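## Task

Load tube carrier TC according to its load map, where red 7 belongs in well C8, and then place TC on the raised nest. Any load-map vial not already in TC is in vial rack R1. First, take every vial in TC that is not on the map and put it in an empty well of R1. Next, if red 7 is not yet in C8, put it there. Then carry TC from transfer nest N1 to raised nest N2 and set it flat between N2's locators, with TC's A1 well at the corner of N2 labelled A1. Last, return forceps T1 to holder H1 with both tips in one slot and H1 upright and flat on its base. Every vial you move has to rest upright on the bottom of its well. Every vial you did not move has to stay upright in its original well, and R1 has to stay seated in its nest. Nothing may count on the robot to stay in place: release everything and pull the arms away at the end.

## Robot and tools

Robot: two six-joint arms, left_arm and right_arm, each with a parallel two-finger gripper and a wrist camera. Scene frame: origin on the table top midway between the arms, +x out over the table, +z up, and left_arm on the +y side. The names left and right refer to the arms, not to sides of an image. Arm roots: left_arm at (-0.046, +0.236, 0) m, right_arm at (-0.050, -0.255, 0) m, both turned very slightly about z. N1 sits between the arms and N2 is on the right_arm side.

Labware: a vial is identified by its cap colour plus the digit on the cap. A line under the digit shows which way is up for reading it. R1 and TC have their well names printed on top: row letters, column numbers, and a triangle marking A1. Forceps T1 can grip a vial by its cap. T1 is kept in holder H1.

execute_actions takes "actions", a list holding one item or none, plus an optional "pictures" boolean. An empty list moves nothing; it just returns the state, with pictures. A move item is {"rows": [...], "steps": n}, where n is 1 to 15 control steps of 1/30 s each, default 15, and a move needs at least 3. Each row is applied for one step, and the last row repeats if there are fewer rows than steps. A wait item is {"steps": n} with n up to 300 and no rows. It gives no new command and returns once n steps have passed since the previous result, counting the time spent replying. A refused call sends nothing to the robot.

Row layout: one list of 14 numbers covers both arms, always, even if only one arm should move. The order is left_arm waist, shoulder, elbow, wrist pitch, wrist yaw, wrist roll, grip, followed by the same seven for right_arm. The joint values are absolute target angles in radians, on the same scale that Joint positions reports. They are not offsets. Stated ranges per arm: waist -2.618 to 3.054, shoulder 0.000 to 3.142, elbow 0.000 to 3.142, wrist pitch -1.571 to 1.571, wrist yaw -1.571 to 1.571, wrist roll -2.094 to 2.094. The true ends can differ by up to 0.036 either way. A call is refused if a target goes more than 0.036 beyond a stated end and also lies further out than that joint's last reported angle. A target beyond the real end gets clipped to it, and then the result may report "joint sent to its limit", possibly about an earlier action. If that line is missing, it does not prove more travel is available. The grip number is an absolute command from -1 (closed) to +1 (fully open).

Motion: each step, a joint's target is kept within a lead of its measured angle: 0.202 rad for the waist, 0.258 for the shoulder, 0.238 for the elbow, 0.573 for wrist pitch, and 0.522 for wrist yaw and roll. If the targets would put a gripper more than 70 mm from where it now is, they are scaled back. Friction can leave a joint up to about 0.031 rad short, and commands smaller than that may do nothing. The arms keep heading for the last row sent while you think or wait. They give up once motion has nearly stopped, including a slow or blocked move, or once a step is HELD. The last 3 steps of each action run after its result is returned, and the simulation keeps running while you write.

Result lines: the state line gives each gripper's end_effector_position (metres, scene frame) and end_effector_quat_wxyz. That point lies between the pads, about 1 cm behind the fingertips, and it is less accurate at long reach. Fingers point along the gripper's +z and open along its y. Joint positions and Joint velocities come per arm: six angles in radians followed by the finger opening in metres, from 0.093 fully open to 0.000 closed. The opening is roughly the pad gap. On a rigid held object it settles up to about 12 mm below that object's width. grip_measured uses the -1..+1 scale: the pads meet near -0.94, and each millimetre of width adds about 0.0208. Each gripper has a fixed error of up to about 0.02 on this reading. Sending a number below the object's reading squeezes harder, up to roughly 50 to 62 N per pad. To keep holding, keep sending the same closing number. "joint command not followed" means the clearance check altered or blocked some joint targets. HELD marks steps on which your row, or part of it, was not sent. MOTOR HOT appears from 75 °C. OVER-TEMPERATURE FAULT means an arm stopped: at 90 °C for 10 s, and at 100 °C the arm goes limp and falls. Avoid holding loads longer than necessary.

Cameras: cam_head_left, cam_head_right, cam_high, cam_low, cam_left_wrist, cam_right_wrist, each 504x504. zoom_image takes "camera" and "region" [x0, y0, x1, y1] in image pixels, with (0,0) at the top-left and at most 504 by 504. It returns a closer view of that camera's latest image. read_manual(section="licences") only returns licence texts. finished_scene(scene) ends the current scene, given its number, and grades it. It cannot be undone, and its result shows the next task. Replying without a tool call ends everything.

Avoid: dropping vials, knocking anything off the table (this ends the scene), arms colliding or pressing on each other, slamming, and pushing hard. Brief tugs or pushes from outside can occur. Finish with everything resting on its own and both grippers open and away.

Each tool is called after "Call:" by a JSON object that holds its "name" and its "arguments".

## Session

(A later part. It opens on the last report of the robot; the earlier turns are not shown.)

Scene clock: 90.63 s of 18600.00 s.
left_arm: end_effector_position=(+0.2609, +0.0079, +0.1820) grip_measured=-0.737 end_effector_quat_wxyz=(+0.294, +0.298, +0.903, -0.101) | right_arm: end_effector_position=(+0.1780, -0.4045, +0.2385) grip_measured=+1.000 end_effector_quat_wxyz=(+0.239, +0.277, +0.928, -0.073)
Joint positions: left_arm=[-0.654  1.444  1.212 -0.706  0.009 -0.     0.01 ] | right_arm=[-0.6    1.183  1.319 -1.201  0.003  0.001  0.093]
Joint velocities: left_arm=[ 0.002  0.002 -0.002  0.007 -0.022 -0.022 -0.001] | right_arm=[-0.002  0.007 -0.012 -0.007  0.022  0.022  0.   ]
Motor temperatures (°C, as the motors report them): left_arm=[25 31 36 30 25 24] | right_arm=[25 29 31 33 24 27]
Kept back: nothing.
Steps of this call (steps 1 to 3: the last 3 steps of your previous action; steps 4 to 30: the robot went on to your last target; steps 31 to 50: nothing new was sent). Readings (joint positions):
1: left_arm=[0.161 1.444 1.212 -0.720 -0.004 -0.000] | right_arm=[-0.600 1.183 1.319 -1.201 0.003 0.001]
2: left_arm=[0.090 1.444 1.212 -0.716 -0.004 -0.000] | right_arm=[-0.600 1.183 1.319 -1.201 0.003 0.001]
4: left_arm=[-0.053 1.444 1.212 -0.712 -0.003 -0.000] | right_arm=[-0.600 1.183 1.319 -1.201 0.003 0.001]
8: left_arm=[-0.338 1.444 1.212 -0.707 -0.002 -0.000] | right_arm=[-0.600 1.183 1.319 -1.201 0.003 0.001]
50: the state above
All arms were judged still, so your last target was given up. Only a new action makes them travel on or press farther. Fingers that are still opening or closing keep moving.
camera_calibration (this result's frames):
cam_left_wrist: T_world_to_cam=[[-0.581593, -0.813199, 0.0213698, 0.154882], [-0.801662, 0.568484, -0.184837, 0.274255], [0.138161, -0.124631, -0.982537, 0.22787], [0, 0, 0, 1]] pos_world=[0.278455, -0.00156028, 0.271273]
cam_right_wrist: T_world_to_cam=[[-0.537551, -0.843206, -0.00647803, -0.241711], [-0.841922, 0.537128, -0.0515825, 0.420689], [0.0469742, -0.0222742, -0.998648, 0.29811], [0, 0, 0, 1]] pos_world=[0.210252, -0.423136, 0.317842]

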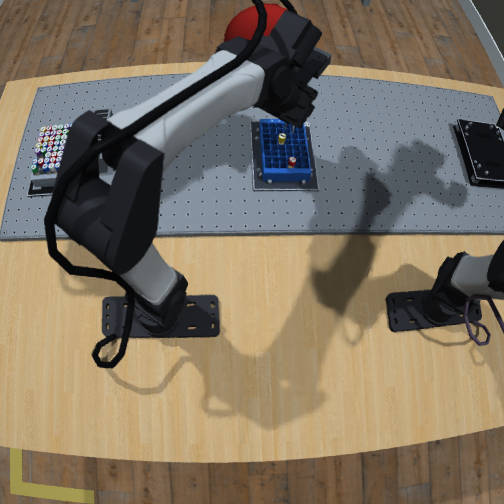

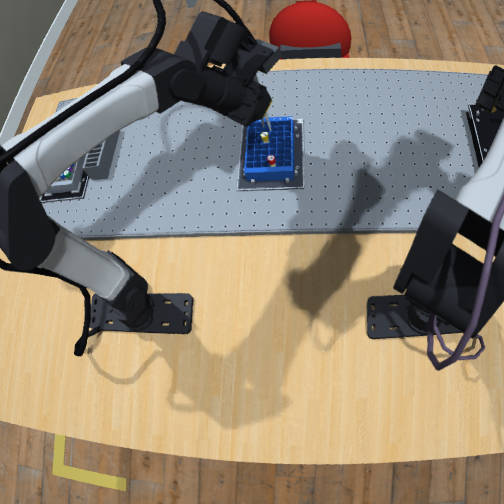

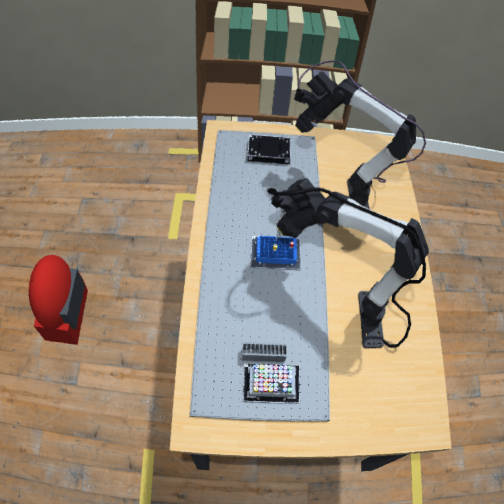

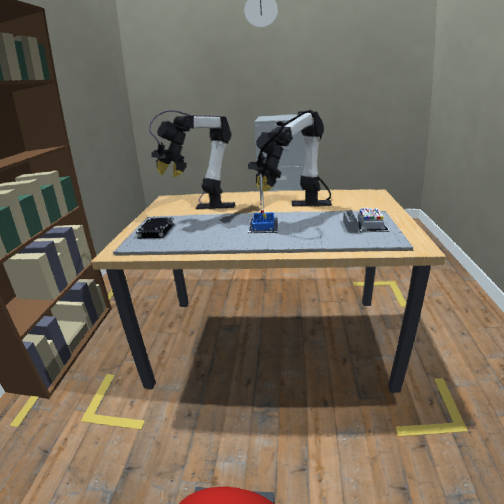

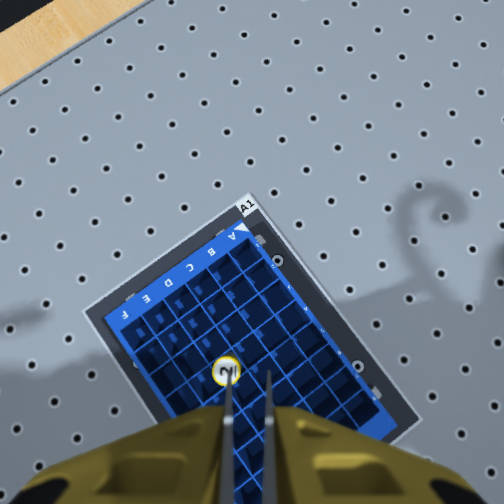

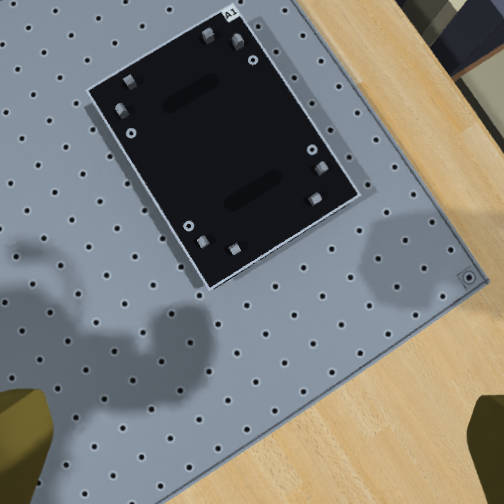

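Call:
{"name": "execute_actions", "arguments": {"actions": [{"rows":[[-0.635,1.45,1.21,-0.72,-0.005,0,-0.745,-0.6,1.2,1.3,-1.2,0,0,1],[-0.628,1.46,1.21,-0.733,-0.011,0,-0.745,-0.6,1.2,1.3,-1.2,0,0,1],[-0.622,1.47,1.21,-0.733,-0.011,0,-0.745,-0.6,1.2,1.3,-1.2,0,0,1],[-0.622,1.478,1.21,-0.733,-0.011,0,-0.745,-0.6,1.2,1.3,-1.2,0,0,1]],"steps":15}], "pictures": true}}

Call:
{"name": "zoom_image", "arguments": {"camera": "cam_left_wrist", "region": [190,300,310,420]}}

Scene clock: 91.23 s of 18600.00 s.
left_arm: end_effector_position=(+0.2649, +0.0172, +0.1728) grip_measured=-0.742 end_effector_quat_wxyz=(+0.281, +0.288, +0.911, -0.088) | right_arm: end_effector_position=(+0.1780, -0.4045, +0.2385) grip_measured=+1.000 end_effector_quat_wxyz=(+0.239, +0.277, +0.928, -0.073)
Joint positions: left_arm=[-0.633  1.463  1.212 -0.723 -0.001 -0.     0.01 ] | right_arm=[-0.6    1.183  1.319 -1.201  0.003  0.001  0.093]
Joint velocities: left_arm=[-0.012  0.002  0.002  0.051  0.007 -0.037 -0.   ] | right_arm=[-0.002 -0.007 -0.007 -0.007  0.007  0.022  0.   ]
Motor temperatures (°C, as the motors report them): left_arm=[25 31 36 30 25 24] | right_arm=[25 29 31 33 24 27]
Steps of this call (steps 1 to 6: nothing new was sent; steps 7 to 18: the first 12 steps of this action). Readings (joint positions):
7: left_arm=[-0.654 1.444 1.212 -0.706 0.009 -0.000] | right_arm=[-0.600 1.183 1.319 -1.201 0.003 0.001]
8: left_arm=[-0.652 1.444 1.212 -0.708 0.008 -0.000] | right_arm=[-0.600 1.183 1.319 -1.201 0.003 0.001]
10: left_arm=[-0.642 1.446 1.212 -0.714 0.006 -0.000] | right_arm=[-0.600 1.183 1.319 -1.201 0.003 0.001]
14: left_arm=[-0.633 1.459 1.212 -0.720 -0.000 -0.000] | right_arm=[-0.600 1.183 1.319 -1.201 0.003 0.001]
18: the state above
camera_calibration (this result's frames):
cam_left_wrist: T_world_to_cam=[[-0.558758, -0.829238, 0.0123731, 0.16074], [-0.820996, 0.550971, -0.149652, 0.269817], [0.11728, -0.0937774, -0.988661, 0.225537], [0, 0, 0, 1]] pos_world=[0.284883, 0.00578101, 0.26137]
cam_right_wrist: T_world_to_cam=[[-0.537551, -0.843206, -0.00647803, -0.241711], [-0.841922, 0.537128, -0.0515825, 0.420689], [0.0469742, -0.0222742, -0.998648, 0.29811], [0, 0, 0, 1]] pos_world=[0.210252, -0.423136, 0.317842]

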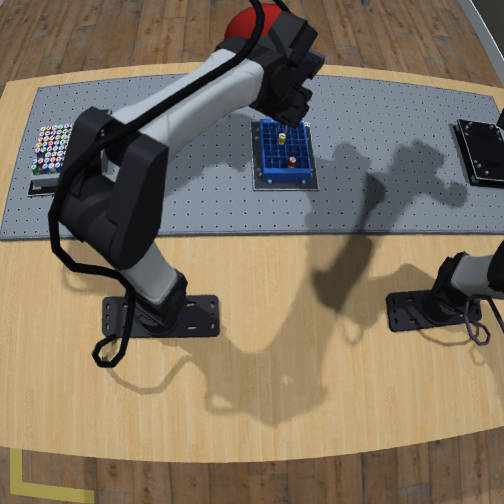

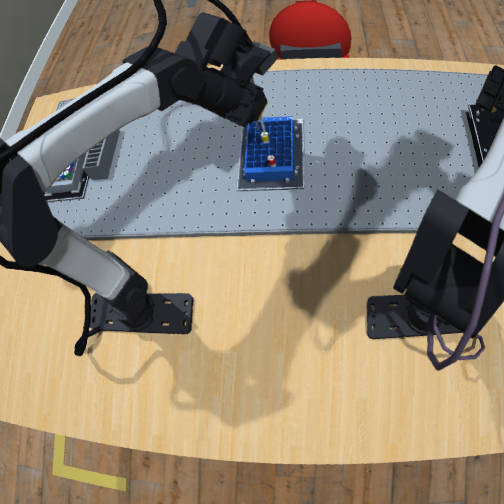

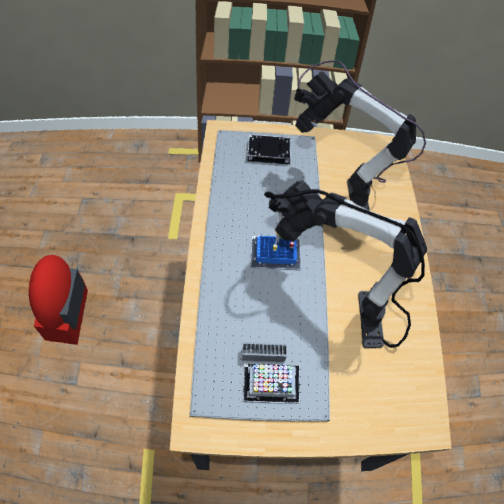

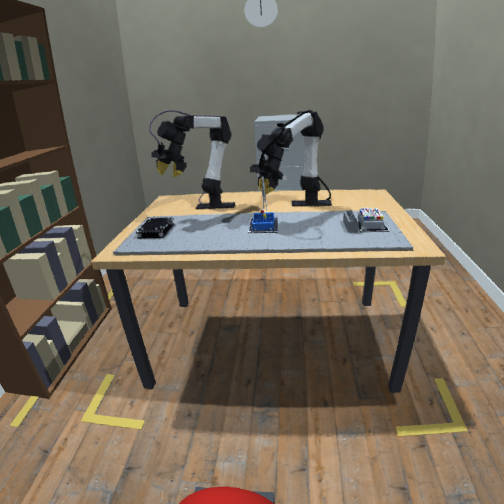

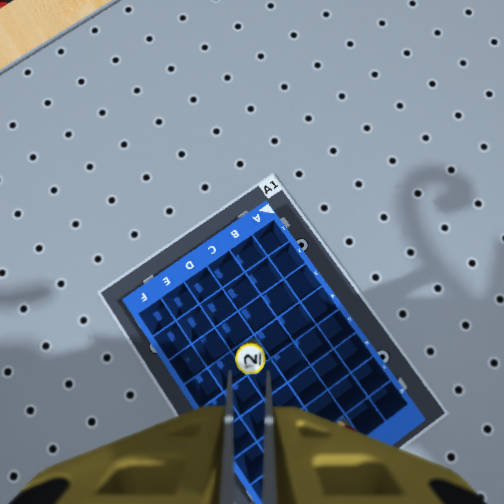

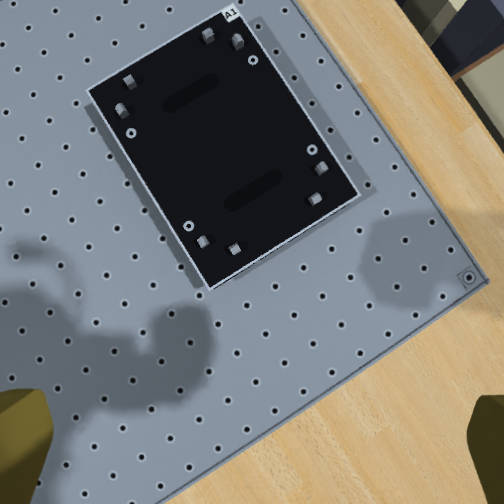

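Region (190, 300, 310, 420) of cam_left_wrist's 504x504 image, scaled by 4.200, with more detail than that image has.

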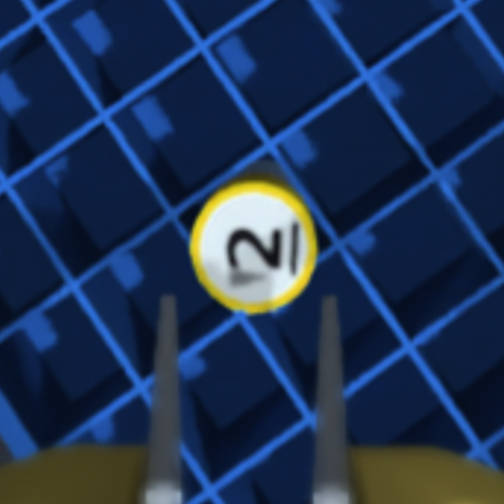

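Call:
{"name": "execute_actions", "arguments": {"actions": [{"rows":[[-0.622,1.478,1.21,-0.69,-0.011,0,-0.745,-0.6,1.2,1.3,-1.2,0,0,1],[-0.622,1.478,1.21,-0.68,-0.011,0,-0.745,-0.6,1.2,1.3,-1.2,0,0,1],[-0.622,1.478,1.21,-0.68,-0.011,0,-0.745,-0.6,1.2,1.3,-1.2,0,0,1],[-0.622,1.485,1.21,-0.68,-0.011,0,-0.745,-0.6,1.2,1.3,-1.2,0,0,1],[-0.622,1.49,1.21,-0.68,-0.011,0,-0.745,-0.6,1.2,1.3,-1.2,0,0,1],[-0.622,1.495,1.21,-0.68,-0.011,0,-0.745,-0.6,1.2,1.3,-1.2,0,0,1],[-0.622,1.5,1.21,-0.68,-0.011,0,-0.745,-0.6,1.2,1.3,-1.2,0,0,1],[-0.622,1.505,1.21,-0.68,-0.011,0,-0.745,-0.6,1.2,1.3,-1.2,0,0,1],[-0.622,1.51,1.21,-0.68,-0.011,0,-0.745,-0.6,1.2,1.3,-1.2,0,0,1]],"steps":15}], "pictures": true}}

Call:
{"name": "zoom_image", "arguments": {"camera": "cam_left_wrist", "region": [190,300,310,420]}}

Scene clock: 91.87 s of 18600.00 s.
left_arm: end_effector_position=(+0.2694, +0.0141, +0.1645) grip_measured=-0.742 end_effector_quat_wxyz=(+0.276, +0.288, +0.913, -0.086) | right_arm: end_effector_position=(+0.1780, -0.4045, +0.2385) grip_measured=+1.000 end_effector_quat_wxyz=(+0.239, +0.277, +0.928, -0.073)
Joint positions: left_arm=[-0.633  1.493  1.212 -0.704 -0.001 -0.     0.01 ] | right_arm=[-0.6    1.183  1.319 -1.201  0.003  0.001  0.093]
Joint velocities: left_arm=[-0.002  0.11  -0.002 -0.007 -0.007  0.007 -0.001] | right_arm=[ 0.002 -0.002 -0.007  0.022  0.007  0.095  0.   ]
Motor temperatures (°C, as the motors report them): left_arm=[25 31 36 30 25 24] | right_arm=[25 29 31 33 24 27]
Steps of this call (steps 1 to 3: the last 3 steps of your previous action; steps 4 to 7: the robot went on to your last target; steps 8 to 19: the first 12 steps of this action). Readings (joint positions):
8: left_arm=[-0.633 1.463 1.212 -0.723 -0.001 -0.000] | right_arm=[-0.600 1.183 1.319 -1.201 0.003 0.001]
9: left_arm=[-0.633 1.463 1.212 -0.721 -0.001 -0.000] | right_arm=[-0.600 1.183 1.319 -1.201 0.003 0.001]
11: left_arm=[-0.633 1.463 1.212 -0.714 -0.001 -0.000] | right_arm=[-0.600 1.183 1.319 -1.201 0.003 0.001]
15: left_arm=[-0.633 1.471 1.212 -0.706 -0.001 -0.000] | right_arm=[-0.600 1.183 1.319 -1.201 0.003 0.001]
19: the state above
camera_calibration (this result's frames):
cam_left_wrist: T_world_to_cam=[[-0.558474, -0.829437, 0.0118378, 0.160815], [-0.822392, 0.551751, -0.138714, 0.272571], [0.108523, -0.0872035, -0.990262, 0.218981], [0, 0, 0, 1]] pos_world=[0.290207, 0.00209015, 0.252754]
cam_right_wrist: T_world_to_cam=[[-0.537551, -0.843206, -0.00647803, -0.241711], [-0.841922, 0.537128, -0.0515825, 0.420689], [0.0469742, -0.0222742, -0.998648, 0.29811], [0, 0, 0, 1]] pos_world=[0.210252, -0.423136, 0.317842]

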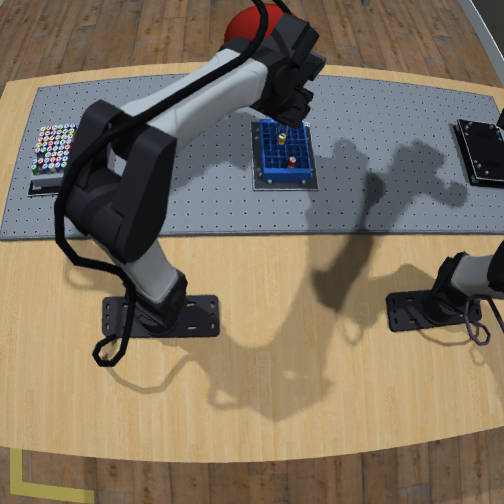

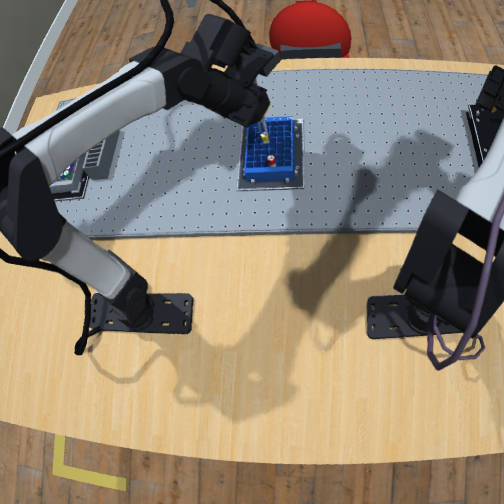

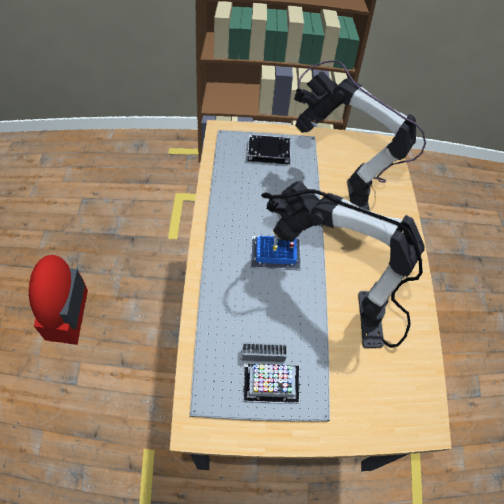

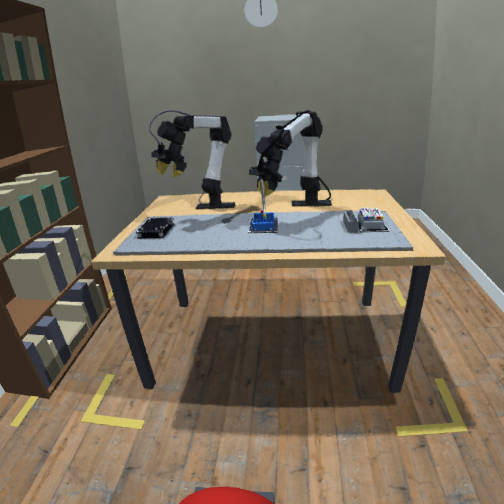

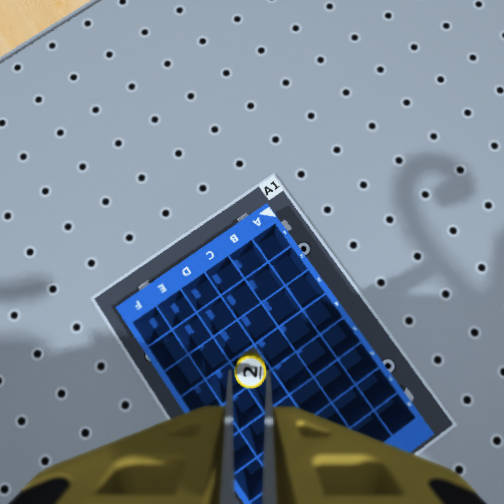

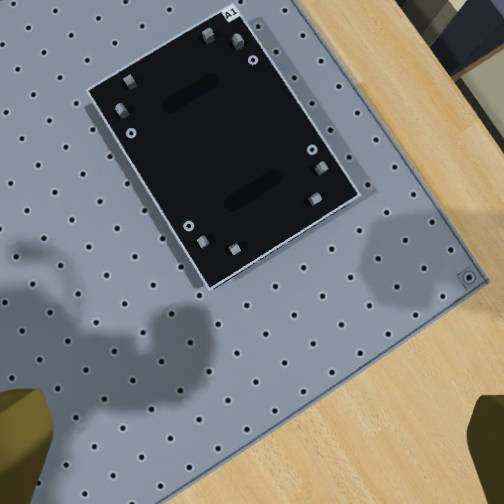

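Region (190, 300, 310, 420) of cam_left_wrist's 504x504 image, scaled by 4.200, with more detail than that image has.

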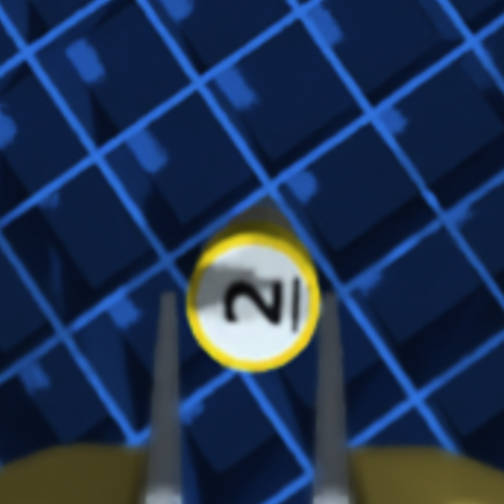

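Call:
{"name": "execute_actions", "arguments": {"actions": [{"rows":[[-0.622,1.51,1.21,-0.675,0.013,0,-0.745,-0.6,1.2,1.3,-1.2,0,0,1],[-0.622,1.51,1.21,-0.675,0.013,0,-0.745,-0.6,1.2,1.3,-1.2,0,0,1],[-0.622,1.51,1.21,-0.675,0.013,0,-0.745,-0.6,1.2,1.3,-1.2,0,0,1],[-0.622,1.516,1.21,-0.675,0.013,0,-0.745,-0.6,1.2,1.3,-1.2,0,0,1],[-0.622,1.521,1.21,-0.675,0.013,0,-0.745,-0.6,1.2,1.3,-1.2,0,0,1],[-0.622,1.526,1.21,-0.675,0.013,0,-0.745,-0.6,1.2,1.3,-1.2,0,0,1],[-0.622,1.531,1.21,-0.675,0.013,0,-0.745,-0.6,1.2,1.3,-1.2,0,0,1],[-0.622,1.536,1.21,-0.675,0.013,0,-0.745,-0.6,1.2,1.3,-1.2,0,0,1],[-0.622,1.54,1.21,-0.675,0.013,0,-0.745,-0.6,1.2,1.3,-1.2,0,0,1]],"steps":15}], "pictures": true}}

Call:
{"name": "zoom_image", "arguments": {"camera": "cam_left_wrist", "region": [190,300,310,420]}}

Call:
{"name": "zoom_image", "arguments": {"camera": "cam_low", "region": [234,180,294,240]}}

Scene clock: 92.53 s of 18600.00 s.
left_arm: end_effector_position=(+0.2712, +0.0118, +0.1543) grip_measured=-0.742 end_effector_quat_wxyz=(+0.264, +0.290, +0.916, -0.085) | right_arm: end_effector_position=(+0.1780, -0.4045, +0.2385) grip_measured=+1.000 end_effector_quat_wxyz=(+0.239, +0.277, +0.928, -0.073)
Joint positions: left_arm=[-0.633  1.523  1.212 -0.697  0.003 -0.     0.01 ] | right_arm=[-0.6    1.183  1.319 -1.201  0.003  0.001  0.093]
Joint velocities: left_arm=[-0.002  0.085  0.007 -0.022  0.007  0.081 -0.   ] | right_arm=[-0.002 -0.012  0.012 -0.051  0.007  0.037  0.   ]
Motor temperatures (°C, as the motors report them): left_arm=[25 31 36 30 25 24] | right_arm=[25 29 31 33 24 27]
Steps of this call (steps 1 to 3: the last 3 steps of your previous action; steps 4 to 8: the robot went on to your last target; steps 9 to 20: the first 12 steps of this action). Readings (joint positions):
9: left_arm=[-0.633 1.497 1.212 -0.703 -0.001 -0.000] | right_arm=[-0.600 1.183 1.319 -1.201 0.003 0.001]
10: left_arm=[-0.633 1.497 1.212 -0.702 0.000 -0.000] | right_arm=[-0.600 1.183 1.319 -1.201 0.003 0.001]
12: left_arm=[-0.633 1.497 1.212 -0.700 0.002 -0.000] | right_arm=[-0.600 1.183 1.319 -1.201 0.003 0.001]
16: left_arm=[-0.633 1.504 1.212 -0.698 0.003 -0.000] | right_arm=[-0.600 1.183 1.319 -1.201 0.003 0.001]
20: the state above
camera_calibration (this result's frames):
cam_left_wrist: T_world_to_cam=[[-0.560248, -0.828185, 0.0152413, 0.16005], [-0.823717, 0.5551, -0.11556, 0.270646], [0.0872445, -0.0772967, -0.993184, 0.214636], [0, 0, 0, 1]] pos_world=[0.293877, -0.00109386, 0.242009]
cam_right_wrist: T_world_to_cam=[[-0.537551, -0.843206, -0.00647803, -0.241711], [-0.841922, 0.537128, -0.0515825, 0.420689], [0.0469742, -0.0222742, -0.998648, 0.29811], [0, 0, 0, 1]] pos_world=[0.210252, -0.423136, 0.317842]

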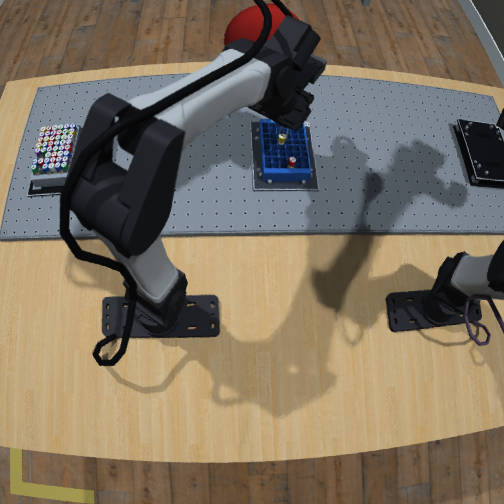

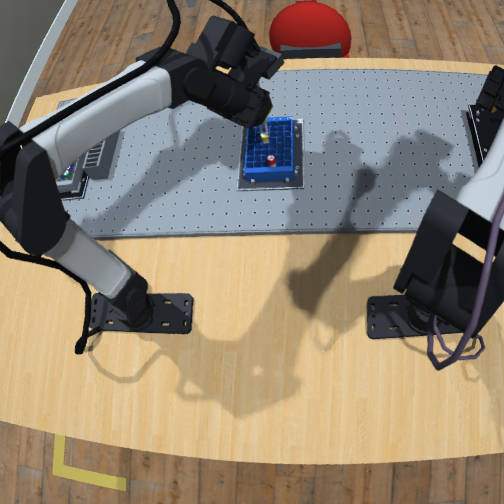

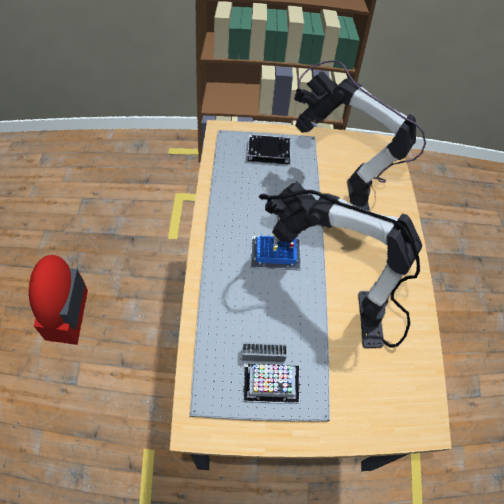

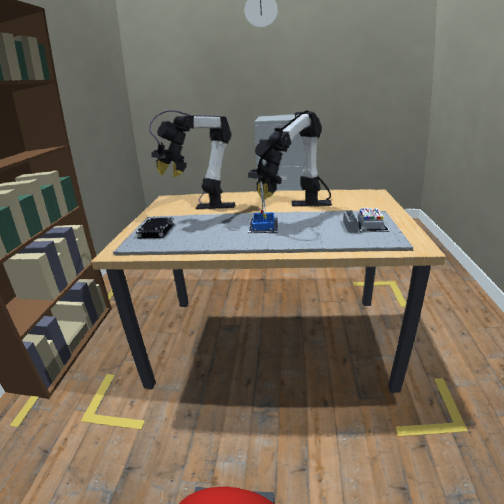

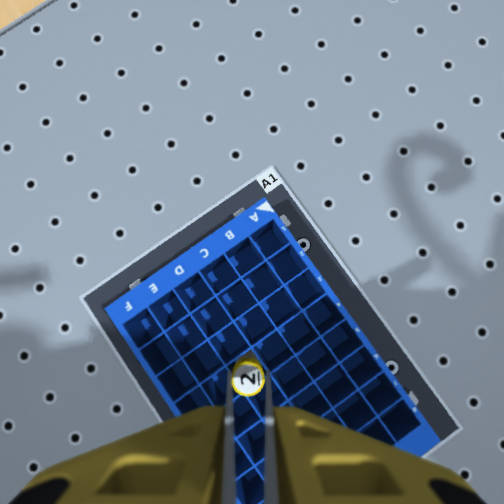

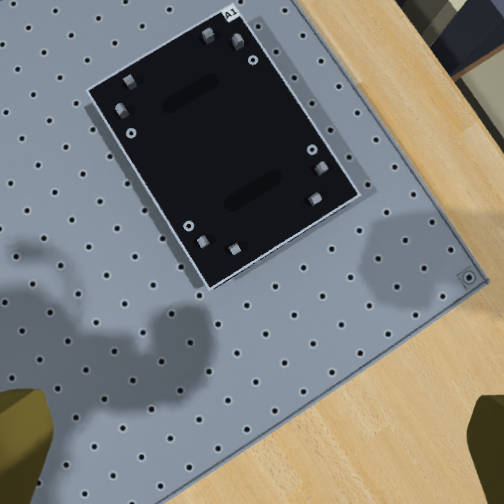

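Region (190, 300, 310, 420) of cam_left_wrist's 504x504 image, scaled by 4.200, with more detail than that image has.

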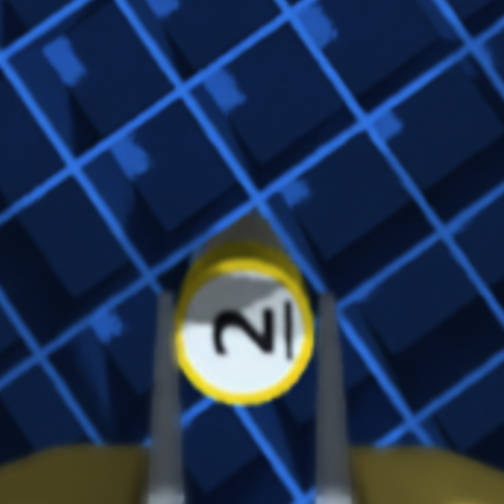

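Region (234, 180, 294, 240) of cam_low's 504x504 image, scaled by 8.400, with more detail than that image has.

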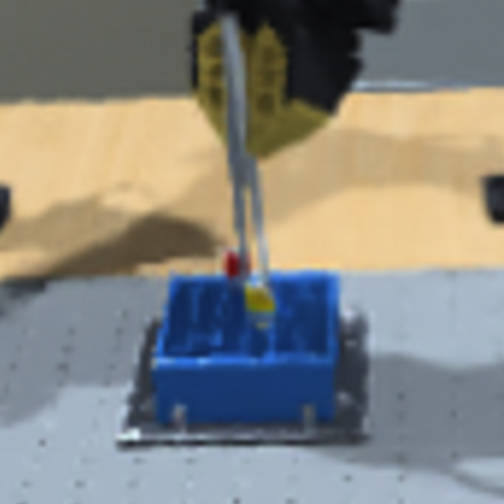

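Close and lift.

Call:
{"name": "execute_actions", "arguments": {"actions": [{"rows":[[-0.622,1.54,1.21,-0.675,0.013,0,-0.8,-0.6,1.2,1.3,-1.2,0,0,1],[-0.622,1.54,1.21,-0.675,0.013,0,-0.86,-0.6,1.2,1.3,-1.2,0,0,1],[-0.622,1.54,1.21,-0.675,0.013,0,-0.86,-0.6,1.2,1.3,-1.2,0,0,1],[-0.622,1.54,1.21,-0.675,0.013,0,-0.86,-0.6,1.2,1.3,-1.2,0,0,1],[-0.622,1.54,1.21,-0.675,0.013,0,-0.86,-0.6,1.2,1.3,-1.2,0,0,1],[-0.622,1.54,1.232,-0.705,0.013,0,-0.86,-0.6,1.2,1.3,-1.2,0,0,1],[-0.622,1.54,1.24,-0.713,0.013,0,-0.86,-0.6,1.2,1.3,-1.2,0,0,1],[-0.622,1.54,1.248,-0.721,0.013,0,-0.86,-0.6,1.2,1.3,-1.2,0,0,1],[-0.622,1.54,1.256,-0.729,0.013,0,-0.86,-0.6,1.2,1.3,-1.2,0,0,1],[-0.622,1.54,1.264,-0.737,0.013,0,-0.86,-0.6,1.2,1.3,-1.2,0,0,1],[-0.622,1.54,1.272,-0.745,0.013,0,-0.86,-0.6,1.2,1.3,-1.2,0,0,1],[-0.622,1.54,1.28,-0.753,0.013,0,-0.86,-0.6,1.2,1.3,-1.2,0,0,1],[-0.622,1.54,1.288,-0.761,0.013,0,-0.86,-0.6,1.2,1.3,-1.2,0,0,1],[-0.622,1.54,1.296,-0.769,0.013,0,-0.86,-0.6,1.2,1.3,-1.2,0,0,1],[-0.622,1.54,1.304,-0.777,0.013,0,-0.86,-0.6,1.2,1.3,-1.2,0,0,1]],"steps":15}]}}

Call:
{"name": "execute_actions", "arguments": {"actions": [{"rows":[[-0.622,1.54,1.314,-0.787,0.013,0,-0.86,-0.6,1.2,1.3,-1.2,0,0,1],[-0.622,1.54,1.324,-0.797,0.013,0,-0.86,-0.6,1.2,1.3,-1.2,0,0,1],[-0.622,1.54,1.334,-0.807,0.013,0,-0.86,-0.6,1.2,1.3,-1.2,0,0,1],[-0.622,1.54,1.344,-0.817,0.013,0,-0.86,-0.6,1.2,1.3,-1.2,0,0,1],[-0.622,1.54,1.354,-0.827,0.013,0,-0.86,-0.6,1.2,1.3,-1.2,0,0,1],[-0.622,1.54,1.366,-0.839,0.013,0,-0.86,-0.6,1.2,1.3,-1.2,0,0,1],[-0.622,1.54,1.378,-0.851,0.013,0,-0.86,-0.6,1.2,1.3,-1.2,0,0,1],[-0.622,1.54,1.39,-0.863,0.013,0,-0.86,-0.6,1.2,1.3,-1.2,0,0,1],[-0.622,1.54,1.402,-0.875,0.013,0,-0.86,-0.6,1.2,1.3,-1.2,0,0,1],[-0.622,1.54,1.414,-0.887,0.013,0,-0.86,-0.6,1.2,1.3,-1.2,0,0,1],[-0.622,1.54,1.426,-0.899,0.013,0,-0.86,-0.6,1.2,1.3,-1.2,0,0,1],[-0.622,1.54,1.438,-0.911,0.013,0,-0.86,-0.6,1.2,1.3,-1.2,0,0,1],[-0.622,1.54,1.45,-0.923,0.013,0,-0.86,-0.6,1.2,1.3,-1.2,0,0,1],[-0.622,1.54,1.462,-0.935,0.013,0,-0.86,-0.6,1.2,1.3,-1.2,0,0,1],[-0.622,1.54,1.474,-0.947,0.013,0,-0.86,-0.6,1.2,1.3,-1.2,0,0,1]],"steps":15}]}}

Call:
{"name": "execute_actions", "arguments": {"actions": [{"rows":[[-0.6,1.54,1.474,-0.947,0.013,0,-0.86,-0.6,1.2,1.3,-1.2,0,0,1],[-0.56,1.54,1.474,-0.947,0.013,0,-0.86,-0.6,1.2,1.3,-1.2,0,0,1],[-0.51,1.54,1.474,-0.947,0.013,0,-0.86,-0.6,1.2,1.3,-1.2,0,0,1],[-0.46,1.54,1.474,-0.947,0.013,0,-0.86,-0.6,1.2,1.3,-1.2,0,0,1],[-0.41,1.54,1.474,-0.947,0.013,0,-0.86,-0.6,1.2,1.3,-1.2,0,0,1],[-0.36,1.54,1.474,-0.947,0.013,0,-0.86,-0.6,1.2,1.3,-1.2,0,0,1],[-0.31,1.54,1.474,-0.947,0.013,0,-0.86,-0.6,1.2,1.3,-1.2,0,0,1],[-0.26,1.54,1.474,-0.947,0.013,0,-0.86,-0.6,1.2,1.3,-1.2,0,0,1],[-0.21,1.54,1.474,-0.947,0.013,0,-0.86,-0.6,1.2,1.3,-1.2,0,0,1],[-0.16,1.54,1.474,-0.947,0.013,0,-0.86,-0.6,1.2,1.3,-1.2,0,0,1],[-0.11,1.54,1.474,-0.947,0.013,0,-0.86,-0.6,1.2,1.3,-1.2,0,0,1],[-0.06,1.54,1.474,-0.947,0.013,0,-0.86,-0.6,1.2,1.3,-1.2,0,0,1],[-0.01,1.54,1.474,-0.947,0.013,0,-0.86,-0.6,1.2,1.3,-1.2,0,0,1],[0.04,1.54,1.474,-0.947,0.013,0,-0.86,-0.6,1.2,1.3,-1.2,0,0,1],[0.09,1.54,1.474,-0.947,0.013,0,-0.86,-0.6,1.2,1.3,-1.2,0,0,1]],"steps":15}]}}

Call:
{"name": "execute_actions", "arguments": {"actions": [{"rows":[[0.14,1.54,1.474,-0.947,0.013,0,-0.86,-0.6,1.2,1.3,-1.2,0,0,1],[0.19,1.54,1.474,-0.947,0.013,0,-0.86,-0.6,1.2,1.3,-1.2,0,0,1],[0.24,1.54,1.474,-0.947,0.013,0,-0.86,-0.6,1.2,1.3,-1.2,0,0,1],[0.29,1.54,1.474,-0.947,0.013,0,-0.86,-0.6,1.2,1.3,-1.2,0,0,1],[0.34,1.54,1.474,-0.947,0.013,0,-0.86,-0.6,1.2,1.3,-1.2,0,0,1],[0.39,1.54,1.474,-0.947,0.013,0,-0.86,-0.6,1.2,1.3,-1.2,0,0,1],[0.44,1.54,1.474,-0.947,0.013,0,-0.86,-0.6,1.2,1.3,-1.2,0,0,1],[0.49,1.54,1.474,-0.947,0.013,0,-0.86,-0.6,1.2,1.3,-1.2,0,0,1],[0.54,1.54,1.474,-0.947,0.013,0,-0.86,-0.6,1.2,1.3,-1.2,0,0,1],[0.59,1.54,1.474,-0.947,0.013,0,-0.86,-0.6,1.2,1.3,-1.2,0,0,1],[0.63,1.54,1.474,-0.947,0.013,0,-0.86,-0.6,1.2,1.3,-1.2,0,0,1],[0.66,1.54,1.474,-0.947,0.013,0,-0.86,-0.6,1.2,1.3,-1.2,0,0,1],[0.68,1.54,1.474,-0.947,0.013,0,-0.86,-0.6,1.2,1.3,-1.2,0,0,1],[0.695,1.54,1.474,-0.947,0.0,0,-0.86,-0.6,1.2,1.3,-1.2,0,0,1],[0.705,1.54,1.474,-0.947,-0.015,0,-0.86,-0.6,1.2,1.3,-1.2,0,0,1]],"steps":15}]}}

Call:
{"name": "execute_actions", "arguments": {"actions": [{"steps":15}], "pictures": true}}

Scene clock: 93.80 s of 18600.00 s.
left_arm: end_effector_position=(+0.2720, +0.0112, +0.1605) grip_measured=-0.850 end_effector_quat_wxyz=(+0.264, +0.290, +0.916, -0.085) | right_arm: end_effector_position=(+0.1780, -0.4045, +0.2385) grip_measured=+1.000 end_effector_quat_wxyz=(+0.239, +0.277, +0.928, -0.073)
Joint positions: left_arm=[-0.633  1.527  1.241 -0.724  0.003 -0.     0.004] | right_arm=[-0.6    1.183  1.319 -1.201  0.003  0.001  0.093]
Joint velocities: left_arm=[-0.007  0.002  0.256 -0.154  0.007 -0.066 -0.001] | right_arm=[-0.007 -0.002  0.002  0.007 -0.051  0.051  0.   ]
Motor temperatures (°C, as the motors report them): left_arm=[25 31 36 30 25 24] | right_arm=[25 29 31 33 24 27]
Steps of this call (steps 1 to 3: the last 3 steps of your previous action; steps 4 to 15: the robot went on to your last target; steps 16 to 26: nothing new was sent; steps 27 to 38: the first 12 steps of this action). Readings (joint positions):
27: left_arm=[-0.633 1.527 1.212 -0.697 0.003 -0.000] | right_arm=[-0.600 1.183 1.319 -1.201 0.003 0.001]
28: left_arm=[-0.633 1.527 1.212 -0.697 0.003 -0.000] | right_arm=[-0.600 1.183 1.319 -1.201 0.003 0.001]
30: left_arm=[-0.633 1.527 1.212 -0.697 0.003 -0.000] | right_arm=[-0.600 1.183 1.319 -1.201 0.003 0.001]
34: left_arm=[-0.633 1.527 1.214 -0.700 0.003 -0.000] | right_arm=[-0.600 1.183 1.319 -1.201 0.003 0.001]
38: the state above

Scene clock: 94.30 s of 18600.00 s.
left_arm: end_effector_position=(+0.2747, +0.0093, +0.2023) grip_measured=-0.850 end_effector_quat_wxyz=(+0.274, +0.289, +0.913, -0.088) | right_arm: end_effector_position=(+0.1780, -0.4045, +0.2385) grip_measured=+1.000 end_effector_quat_wxyz=(+0.239, +0.277, +0.928, -0.073)
Joint positions: left_arm=[-0.633  1.527  1.395 -0.855  0.003 -0.     0.004] | right_arm=[-0.6    1.183  1.319 -1.201  0.003  0.001  0.093]
Joint velocities: left_arm=[ 0.012  0.002  0.369 -0.33  -0.051 -0.007  0.001] | right_arm=[ 0.002 -0.012  0.017  0.022 -0.022  0.007  0.   ]
Motor temperatures (°C, as the motors report them): left_arm=[25 31 36 30 25 24] | right_arm=[25 29 31 33 24 27]
Steps of this call (steps 1 to 3: the last 3 steps of your previous action; steps 4 to 15: the first 12 steps of this action). Readings (joint positions):
4: left_arm=[-0.633 1.527 1.275 -0.752 0.003 -0.000] | right_arm=[-0.600 1.183 1.319 -1.201 0.003 0.001]
5: left_arm=[-0.633 1.527 1.283 -0.761 0.003 -0.000] | right_arm=[-0.600 1.183 1.319 -1.201 0.003 0.001]
7: left_arm=[-0.633 1.527 1.302 -0.779 0.003 -0.000] | right_arm=[-0.600 1.183 1.319 -1.201 0.003 0.001]
11: left_arm=[-0.633 1.527 1.345 -0.816 0.003 -0.000] | right_arm=[-0.600 1.183 1.319 -1.201 0.003 0.001]
15: the state above

Scene clock: 94.80 s of 18600.00 s.
left_arm: end_effector_position=(+0.3389, +0.1820, +0.2160) grip_measured=-0.850 end_effector_quat_wxyz=(+0.282, +0.065, +0.957, -0.026) | right_arm: end_effector_position=(+0.1780, -0.4045, +0.2385) grip_measured=+1.000 end_effector_quat_wxyz=(+0.239, +0.277, +0.928, -0.073)
Joint positions: left_arm=[-0.152  1.527  1.454 -0.924  0.016 -0.     0.004] | right_arm=[-0.6    1.183  1.319 -1.201  0.003  0.001  0.093]
Joint velocities: left_arm=[ 1.385  0.002 -0.002 -0.081  0.022 -0.037  0.002] | right_arm=[-0.002  0.007 -0.012 -0.081 -0.051 -0.022  0.   ]
Motor temperatures (°C, as the motors report them): left_arm=[25 31 36 30 25 24] | right_arm=[25 29 31 33 24 27]
Steps of this call (steps 1 to 3: the last 3 steps of your previous action; steps 4 to 15: the first 12 steps of this action). Readings (joint positions):
4: left_arm=[-0.631 1.527 1.441 -0.897 0.005 -0.000] | right_arm=[-0.600 1.183 1.319 -1.201 0.003 0.001]
5: left_arm=[-0.622 1.527 1.449 -0.903 0.009 -0.000] | right_arm=[-0.600 1.183 1.319 -1.201 0.003 0.001]
7: left_arm=[-0.571 1.527 1.454 -0.911 0.018 -0.000] | right_arm=[-0.600 1.183 1.319 -1.201 0.003 0.001]
11: left_arm=[-0.363 1.527 1.454 -0.921 0.020 -0.000] | right_arm=[-0.600 1.183 1.319 -1.201 0.003 0.001]
15: the state above

Scene clock: 95.30 s of 18600.00 s.
left_arm: end_effector_position=(+0.2731, +0.4560, +0.2155) grip_measured=-0.850 end_effector_quat_wxyz=(+0.271, -0.286, +0.916, +0.079) | right_arm: end_effector_position=(+0.1780, -0.4045, +0.2385) grip_measured=+1.000 end_effector_quat_wxyz=(+0.239, +0.277, +0.928, -0.073)
Joint positions: left_arm=[ 0.589  1.527  1.454 -0.927  0.013 -0.     0.004] | right_arm=[-0.6    1.183  1.319 -1.201  0.003  0.001  0.093]
Joint velocities: left_arm=[ 1.238 -0.002 -0.012 -0.037  0.022 -0.007 -0.001] | right_arm=[ 0.012 -0.002 -0.012  0.037 -0.037  0.007  0.   ]
Motor temperatures (°C, as the motors report them): left_arm=[25 31 36 30 25 24] | right_arm=[25 29 31 33 24 27]
Steps of this call (steps 1 to 3: the last 3 steps of your previous action; steps 4 to 15: the first 12 steps of this action). Readings (joint positions):
4: left_arm=[0.045 1.527 1.454 -0.926 0.015 -0.000] | right_arm=[-0.600 1.183 1.319 -1.201 0.003 0.001]
5: left_arm=[0.094 1.527 1.454 -0.926 0.015 -0.000] | right_arm=[-0.600 1.183 1.319 -1.201 0.003 0.001]
7: left_arm=[0.194 1.527 1.454 -0.927 0.015 -0.000] | right_arm=[-0.600 1.183 1.319 -1.201 0.003 0.001]
11: left_arm=[0.395 1.527 1.454 -0.927 0.014 -0.000] | right_arm=[-0.600 1.183 1.319 -1.201 0.003 0.001]
15: the state above

Scene clock: 95.80 s of 18600.00 s.
left_arm: end_effector_position=(+0.2415, +0.4930, +0.2142) grip_measured=-0.850 end_effector_quat_wxyz=(+0.257, -0.342, +0.898, +0.103) | right_arm: end_effector_position=(+0.1780, -0.4045, +0.2385) grip_measured=+1.000 end_effector_quat_wxyz=(+0.239, +0.277, +0.928, -0.073)
Joint positions: left_arm=[ 0.705  1.527  1.454 -0.937 -0.009 -0.     0.004] | right_arm=[-0.6    1.183  1.319 -1.201  0.003  0.001  0.093]
Joint velocities: left_arm=[-0.002 -0.022  0.002 -0.022 -0.007  0.051  0.001] | right_arm=[ 0.007  0.002 -0.012 -0.022  0.037 -0.022  0.   ]
Motor temperatures (°C, as the motors report them): left_arm=[25 31 36 30 25 24] | right_arm=[25 29 31 33 24 27]
Kept back: nothing.
Steps of this call (steps 1 to 3: the last 3 steps of your previous action; steps 4 to 15: the robot went on to your last target). Readings (joint positions):
1: left_arm=[0.629 1.527 1.454 -0.928 0.011 -0.000] | right_arm=[-0.600 1.183 1.319 -1.201 0.003 0.001]
2: left_arm=[0.661 1.527 1.454 -0.929 0.008 -0.000] | right_arm=[-0.600 1.183 1.319 -1.201 0.003 0.001]
4: left_arm=[0.698 1.527 1.454 -0.931 -0.003 -0.000] | right_arm=[-0.600 1.183 1.319 -1.201 0.003 0.001]
8: left_arm=[0.705 1.527 1.454 -0.935 -0.009 -0.000] | right_arm=[-0.600 1.183 1.319 -1.201 0.003 0.001]
15: the state above
camera_calibration (this result's frames):
cam_left_wrist: T_world_to_cam=[[0.681759, -0.731563, 0.00455961, 0.195667], [-0.726422, -0.67768, -0.11428, 0.56993], [0.0866931, 0.0745993, -0.993438, 0.239194], [0, 0, 0, 1]] pos_world=[0.259876, 0.511529, 0.301864]
cam_right_wrist: T_world_to_cam=[[-0.537551, -0.843206, -0.00647803, -0.241711], [-0.841922, 0.537128, -0.0515825, 0.420689], [0.0469742, -0.0222742, -0.998648, 0.29811], [0, 0, 0, 1]] pos_world=[0.210252, -0.423136, 0.317842]

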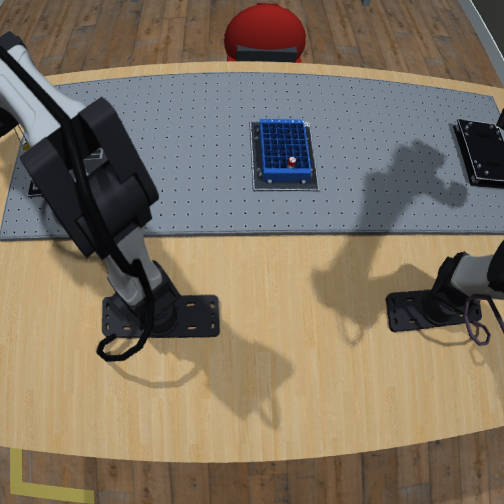

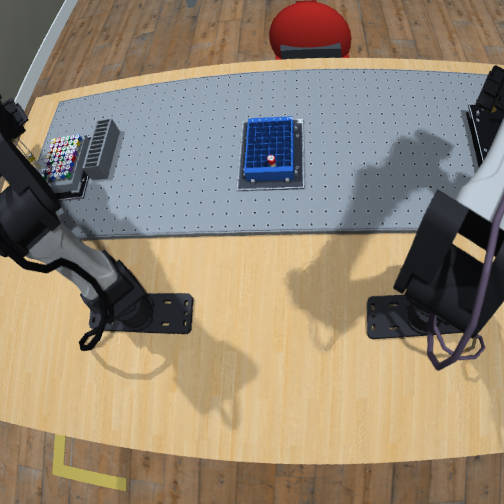

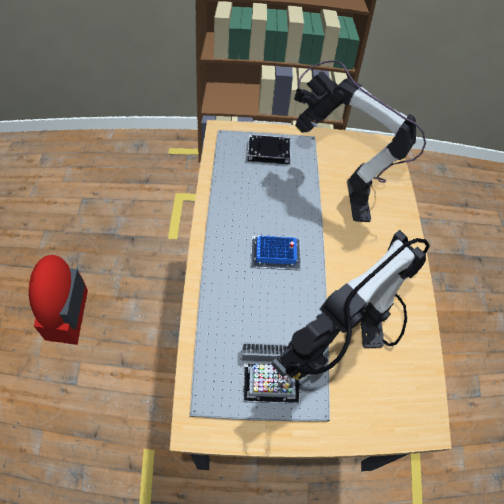

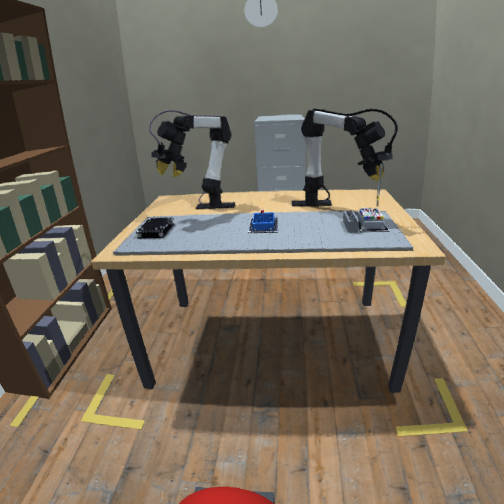

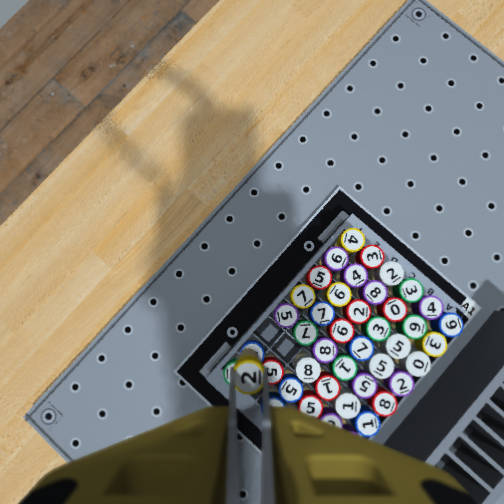

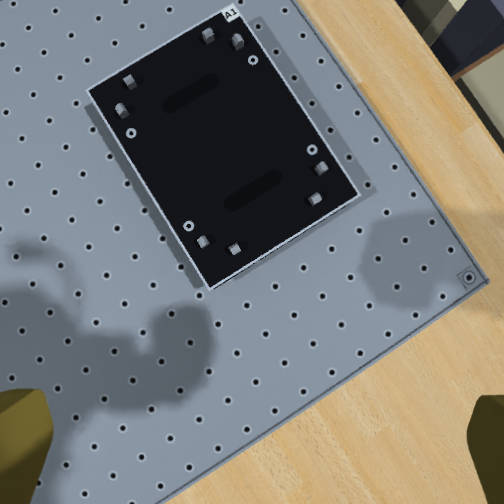

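Call:
{"name": "execute_actions", "arguments": {"actions": [{"rows":[[0.69,1.54,1.474,-0.947,-0.015,0,-0.86,-0.6,1.2,1.3,-1.2,0,0,1],[0.68,1.54,1.474,-0.947,-0.015,0,-0.86,-0.6,1.2,1.3,-1.2,0,0,1],[0.67,1.54,1.474,-0.947,-0.015,0,-0.86,-0.6,1.2,1.3,-1.2,0,0,1],[0.66,1.54,1.474,-0.947,-0.015,0,-0.86,-0.6,1.2,1.3,-1.2,0,0,1],[0.65,1.54,1.474,-0.947,-0.015,0,-0.86,-0.6,1.2,1.3,-1.2,0,0,1],[0.642,1.54,1.474,-0.947,-0.015,0,-0.86,-0.6,1.2,1.3,-1.2,0,0,1],[0.636,1.54,1.474,-0.947,-0.015,0,-0.86,-0.6,1.2,1.3,-1.2,0,0,1]],"steps":15}], "pictures": true}}

Call:
{"name": "zoom_image", "arguments": {"camera": "cam_left_wrist", "region": [190,290,310,410]}}

Scene clock: 96.40 s of 18600.00 s.
left_arm: end_effector_position=(+0.2565, +0.4750, +0.2141) grip_measured=-0.850 end_effector_quat_wxyz=(+0.260, -0.315, +0.908, +0.095) | right_arm: end_effector_position=(+0.1780, -0.4045, +0.2385) grip_measured=+1.000 end_effector_quat_wxyz=(+0.239, +0.277, +0.928, -0.073)
Joint positions: left_arm=[ 0.644  1.527  1.454 -0.938 -0.011 -0.     0.004] | right_arm=[-0.6    1.183  1.319 -1.201  0.003  0.001  0.093]
Joint velocities: left_arm=[-0.017 -0.017  0.002  0.037  0.007  0.022 -0.   ] | right_arm=[-0.002  0.007 -0.007 -0.007 -0.066  0.022  0.   ]
Motor temperatures (°C, as the motors report them): left_arm=[25 31 36 30 25 24] | right_arm=[25 28 31 33 24 27]
Steps of this call (steps 1 to 6: the robot went on to your last target; steps 7 to 18: the first 12 steps of this action). Readings (joint positions):
7: left_arm=[0.705 1.527 1.454 -0.938 -0.009 -0.000] | right_arm=[-0.600 1.183 1.319 -1.201 0.003 0.001]
8: left_arm=[0.704 1.527 1.454 -0.938 -0.010 -0.000] | right_arm=[-0.600 1.183 1.319 -1.201 0.003 0.001]
10: left_arm=[0.694 1.527 1.454 -0.938 -0.011 -0.000] | right_arm=[-0.600 1.183 1.319 -1.201 0.003 0.001]
14: left_arm=[0.654 1.527 1.454 -0.938 -0.011 -0.000] | right_arm=[-0.600 1.183 1.319 -1.201 0.003 0.001]
18: the state above
camera_calibration (this result's frames):
cam_left_wrist: T_world_to_cam=[[0.636359, -0.771388, 0.00293563, 0.203227], [-0.766154, -0.632475, -0.113942, 0.557303], [0.0897503, 0.0702589, -0.993483, 0.240473], [0, 0, 0, 1]] pos_world=[0.276072, 0.492352, 0.30181]
cam_right_wrist: T_world_to_cam=[[-0.537551, -0.843206, -0.00647803, -0.241711], [-0.841922, 0.537128, -0.0515825, 0.420689], [0.0469742, -0.0222742, -0.998648, 0.29811], [0, 0, 0, 1]] pos_world=[0.210252, -0.423136, 0.317842]

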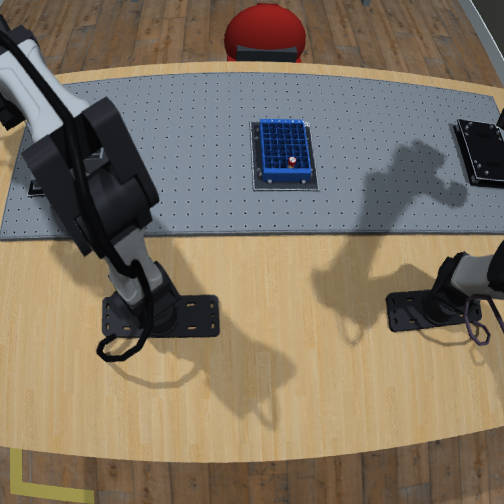

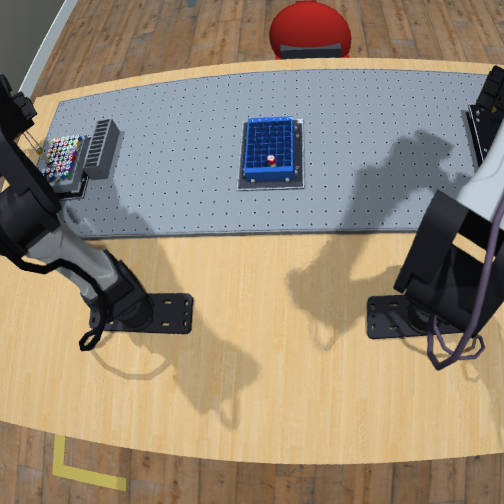

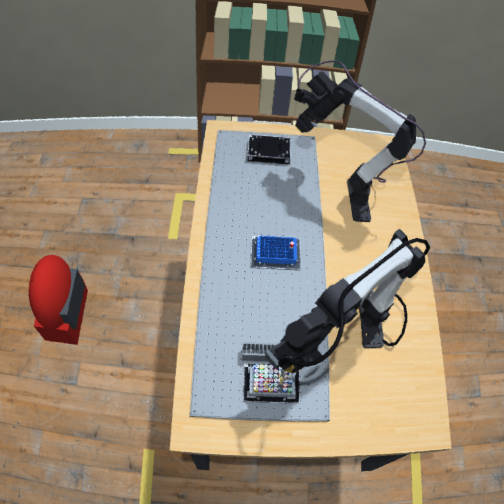

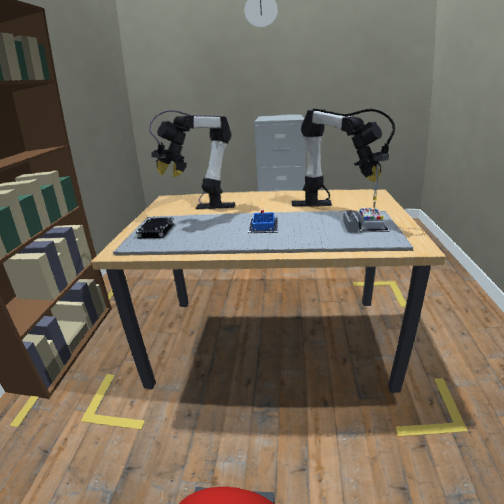

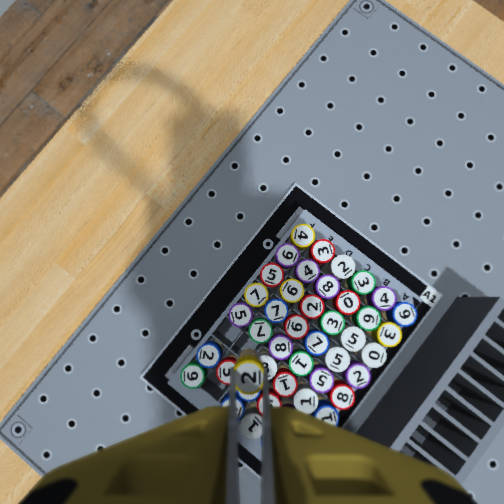

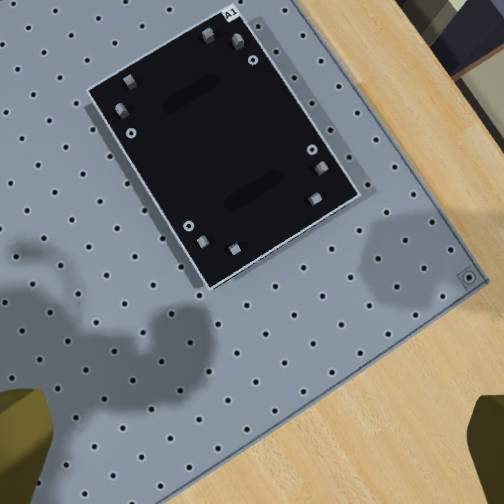

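Region (190, 290, 310, 410) of cam_left_wrist's 504x504 image, scaled by 4.200, with more detail than that image has.

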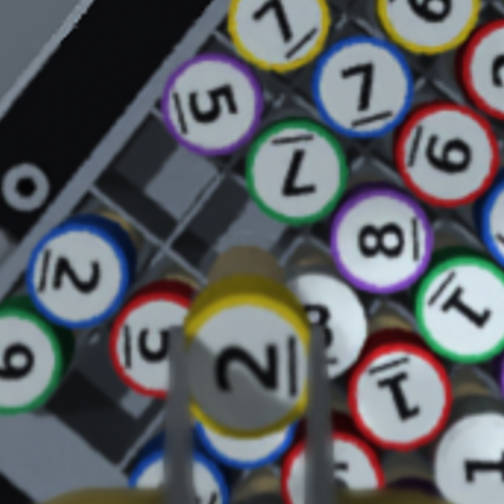

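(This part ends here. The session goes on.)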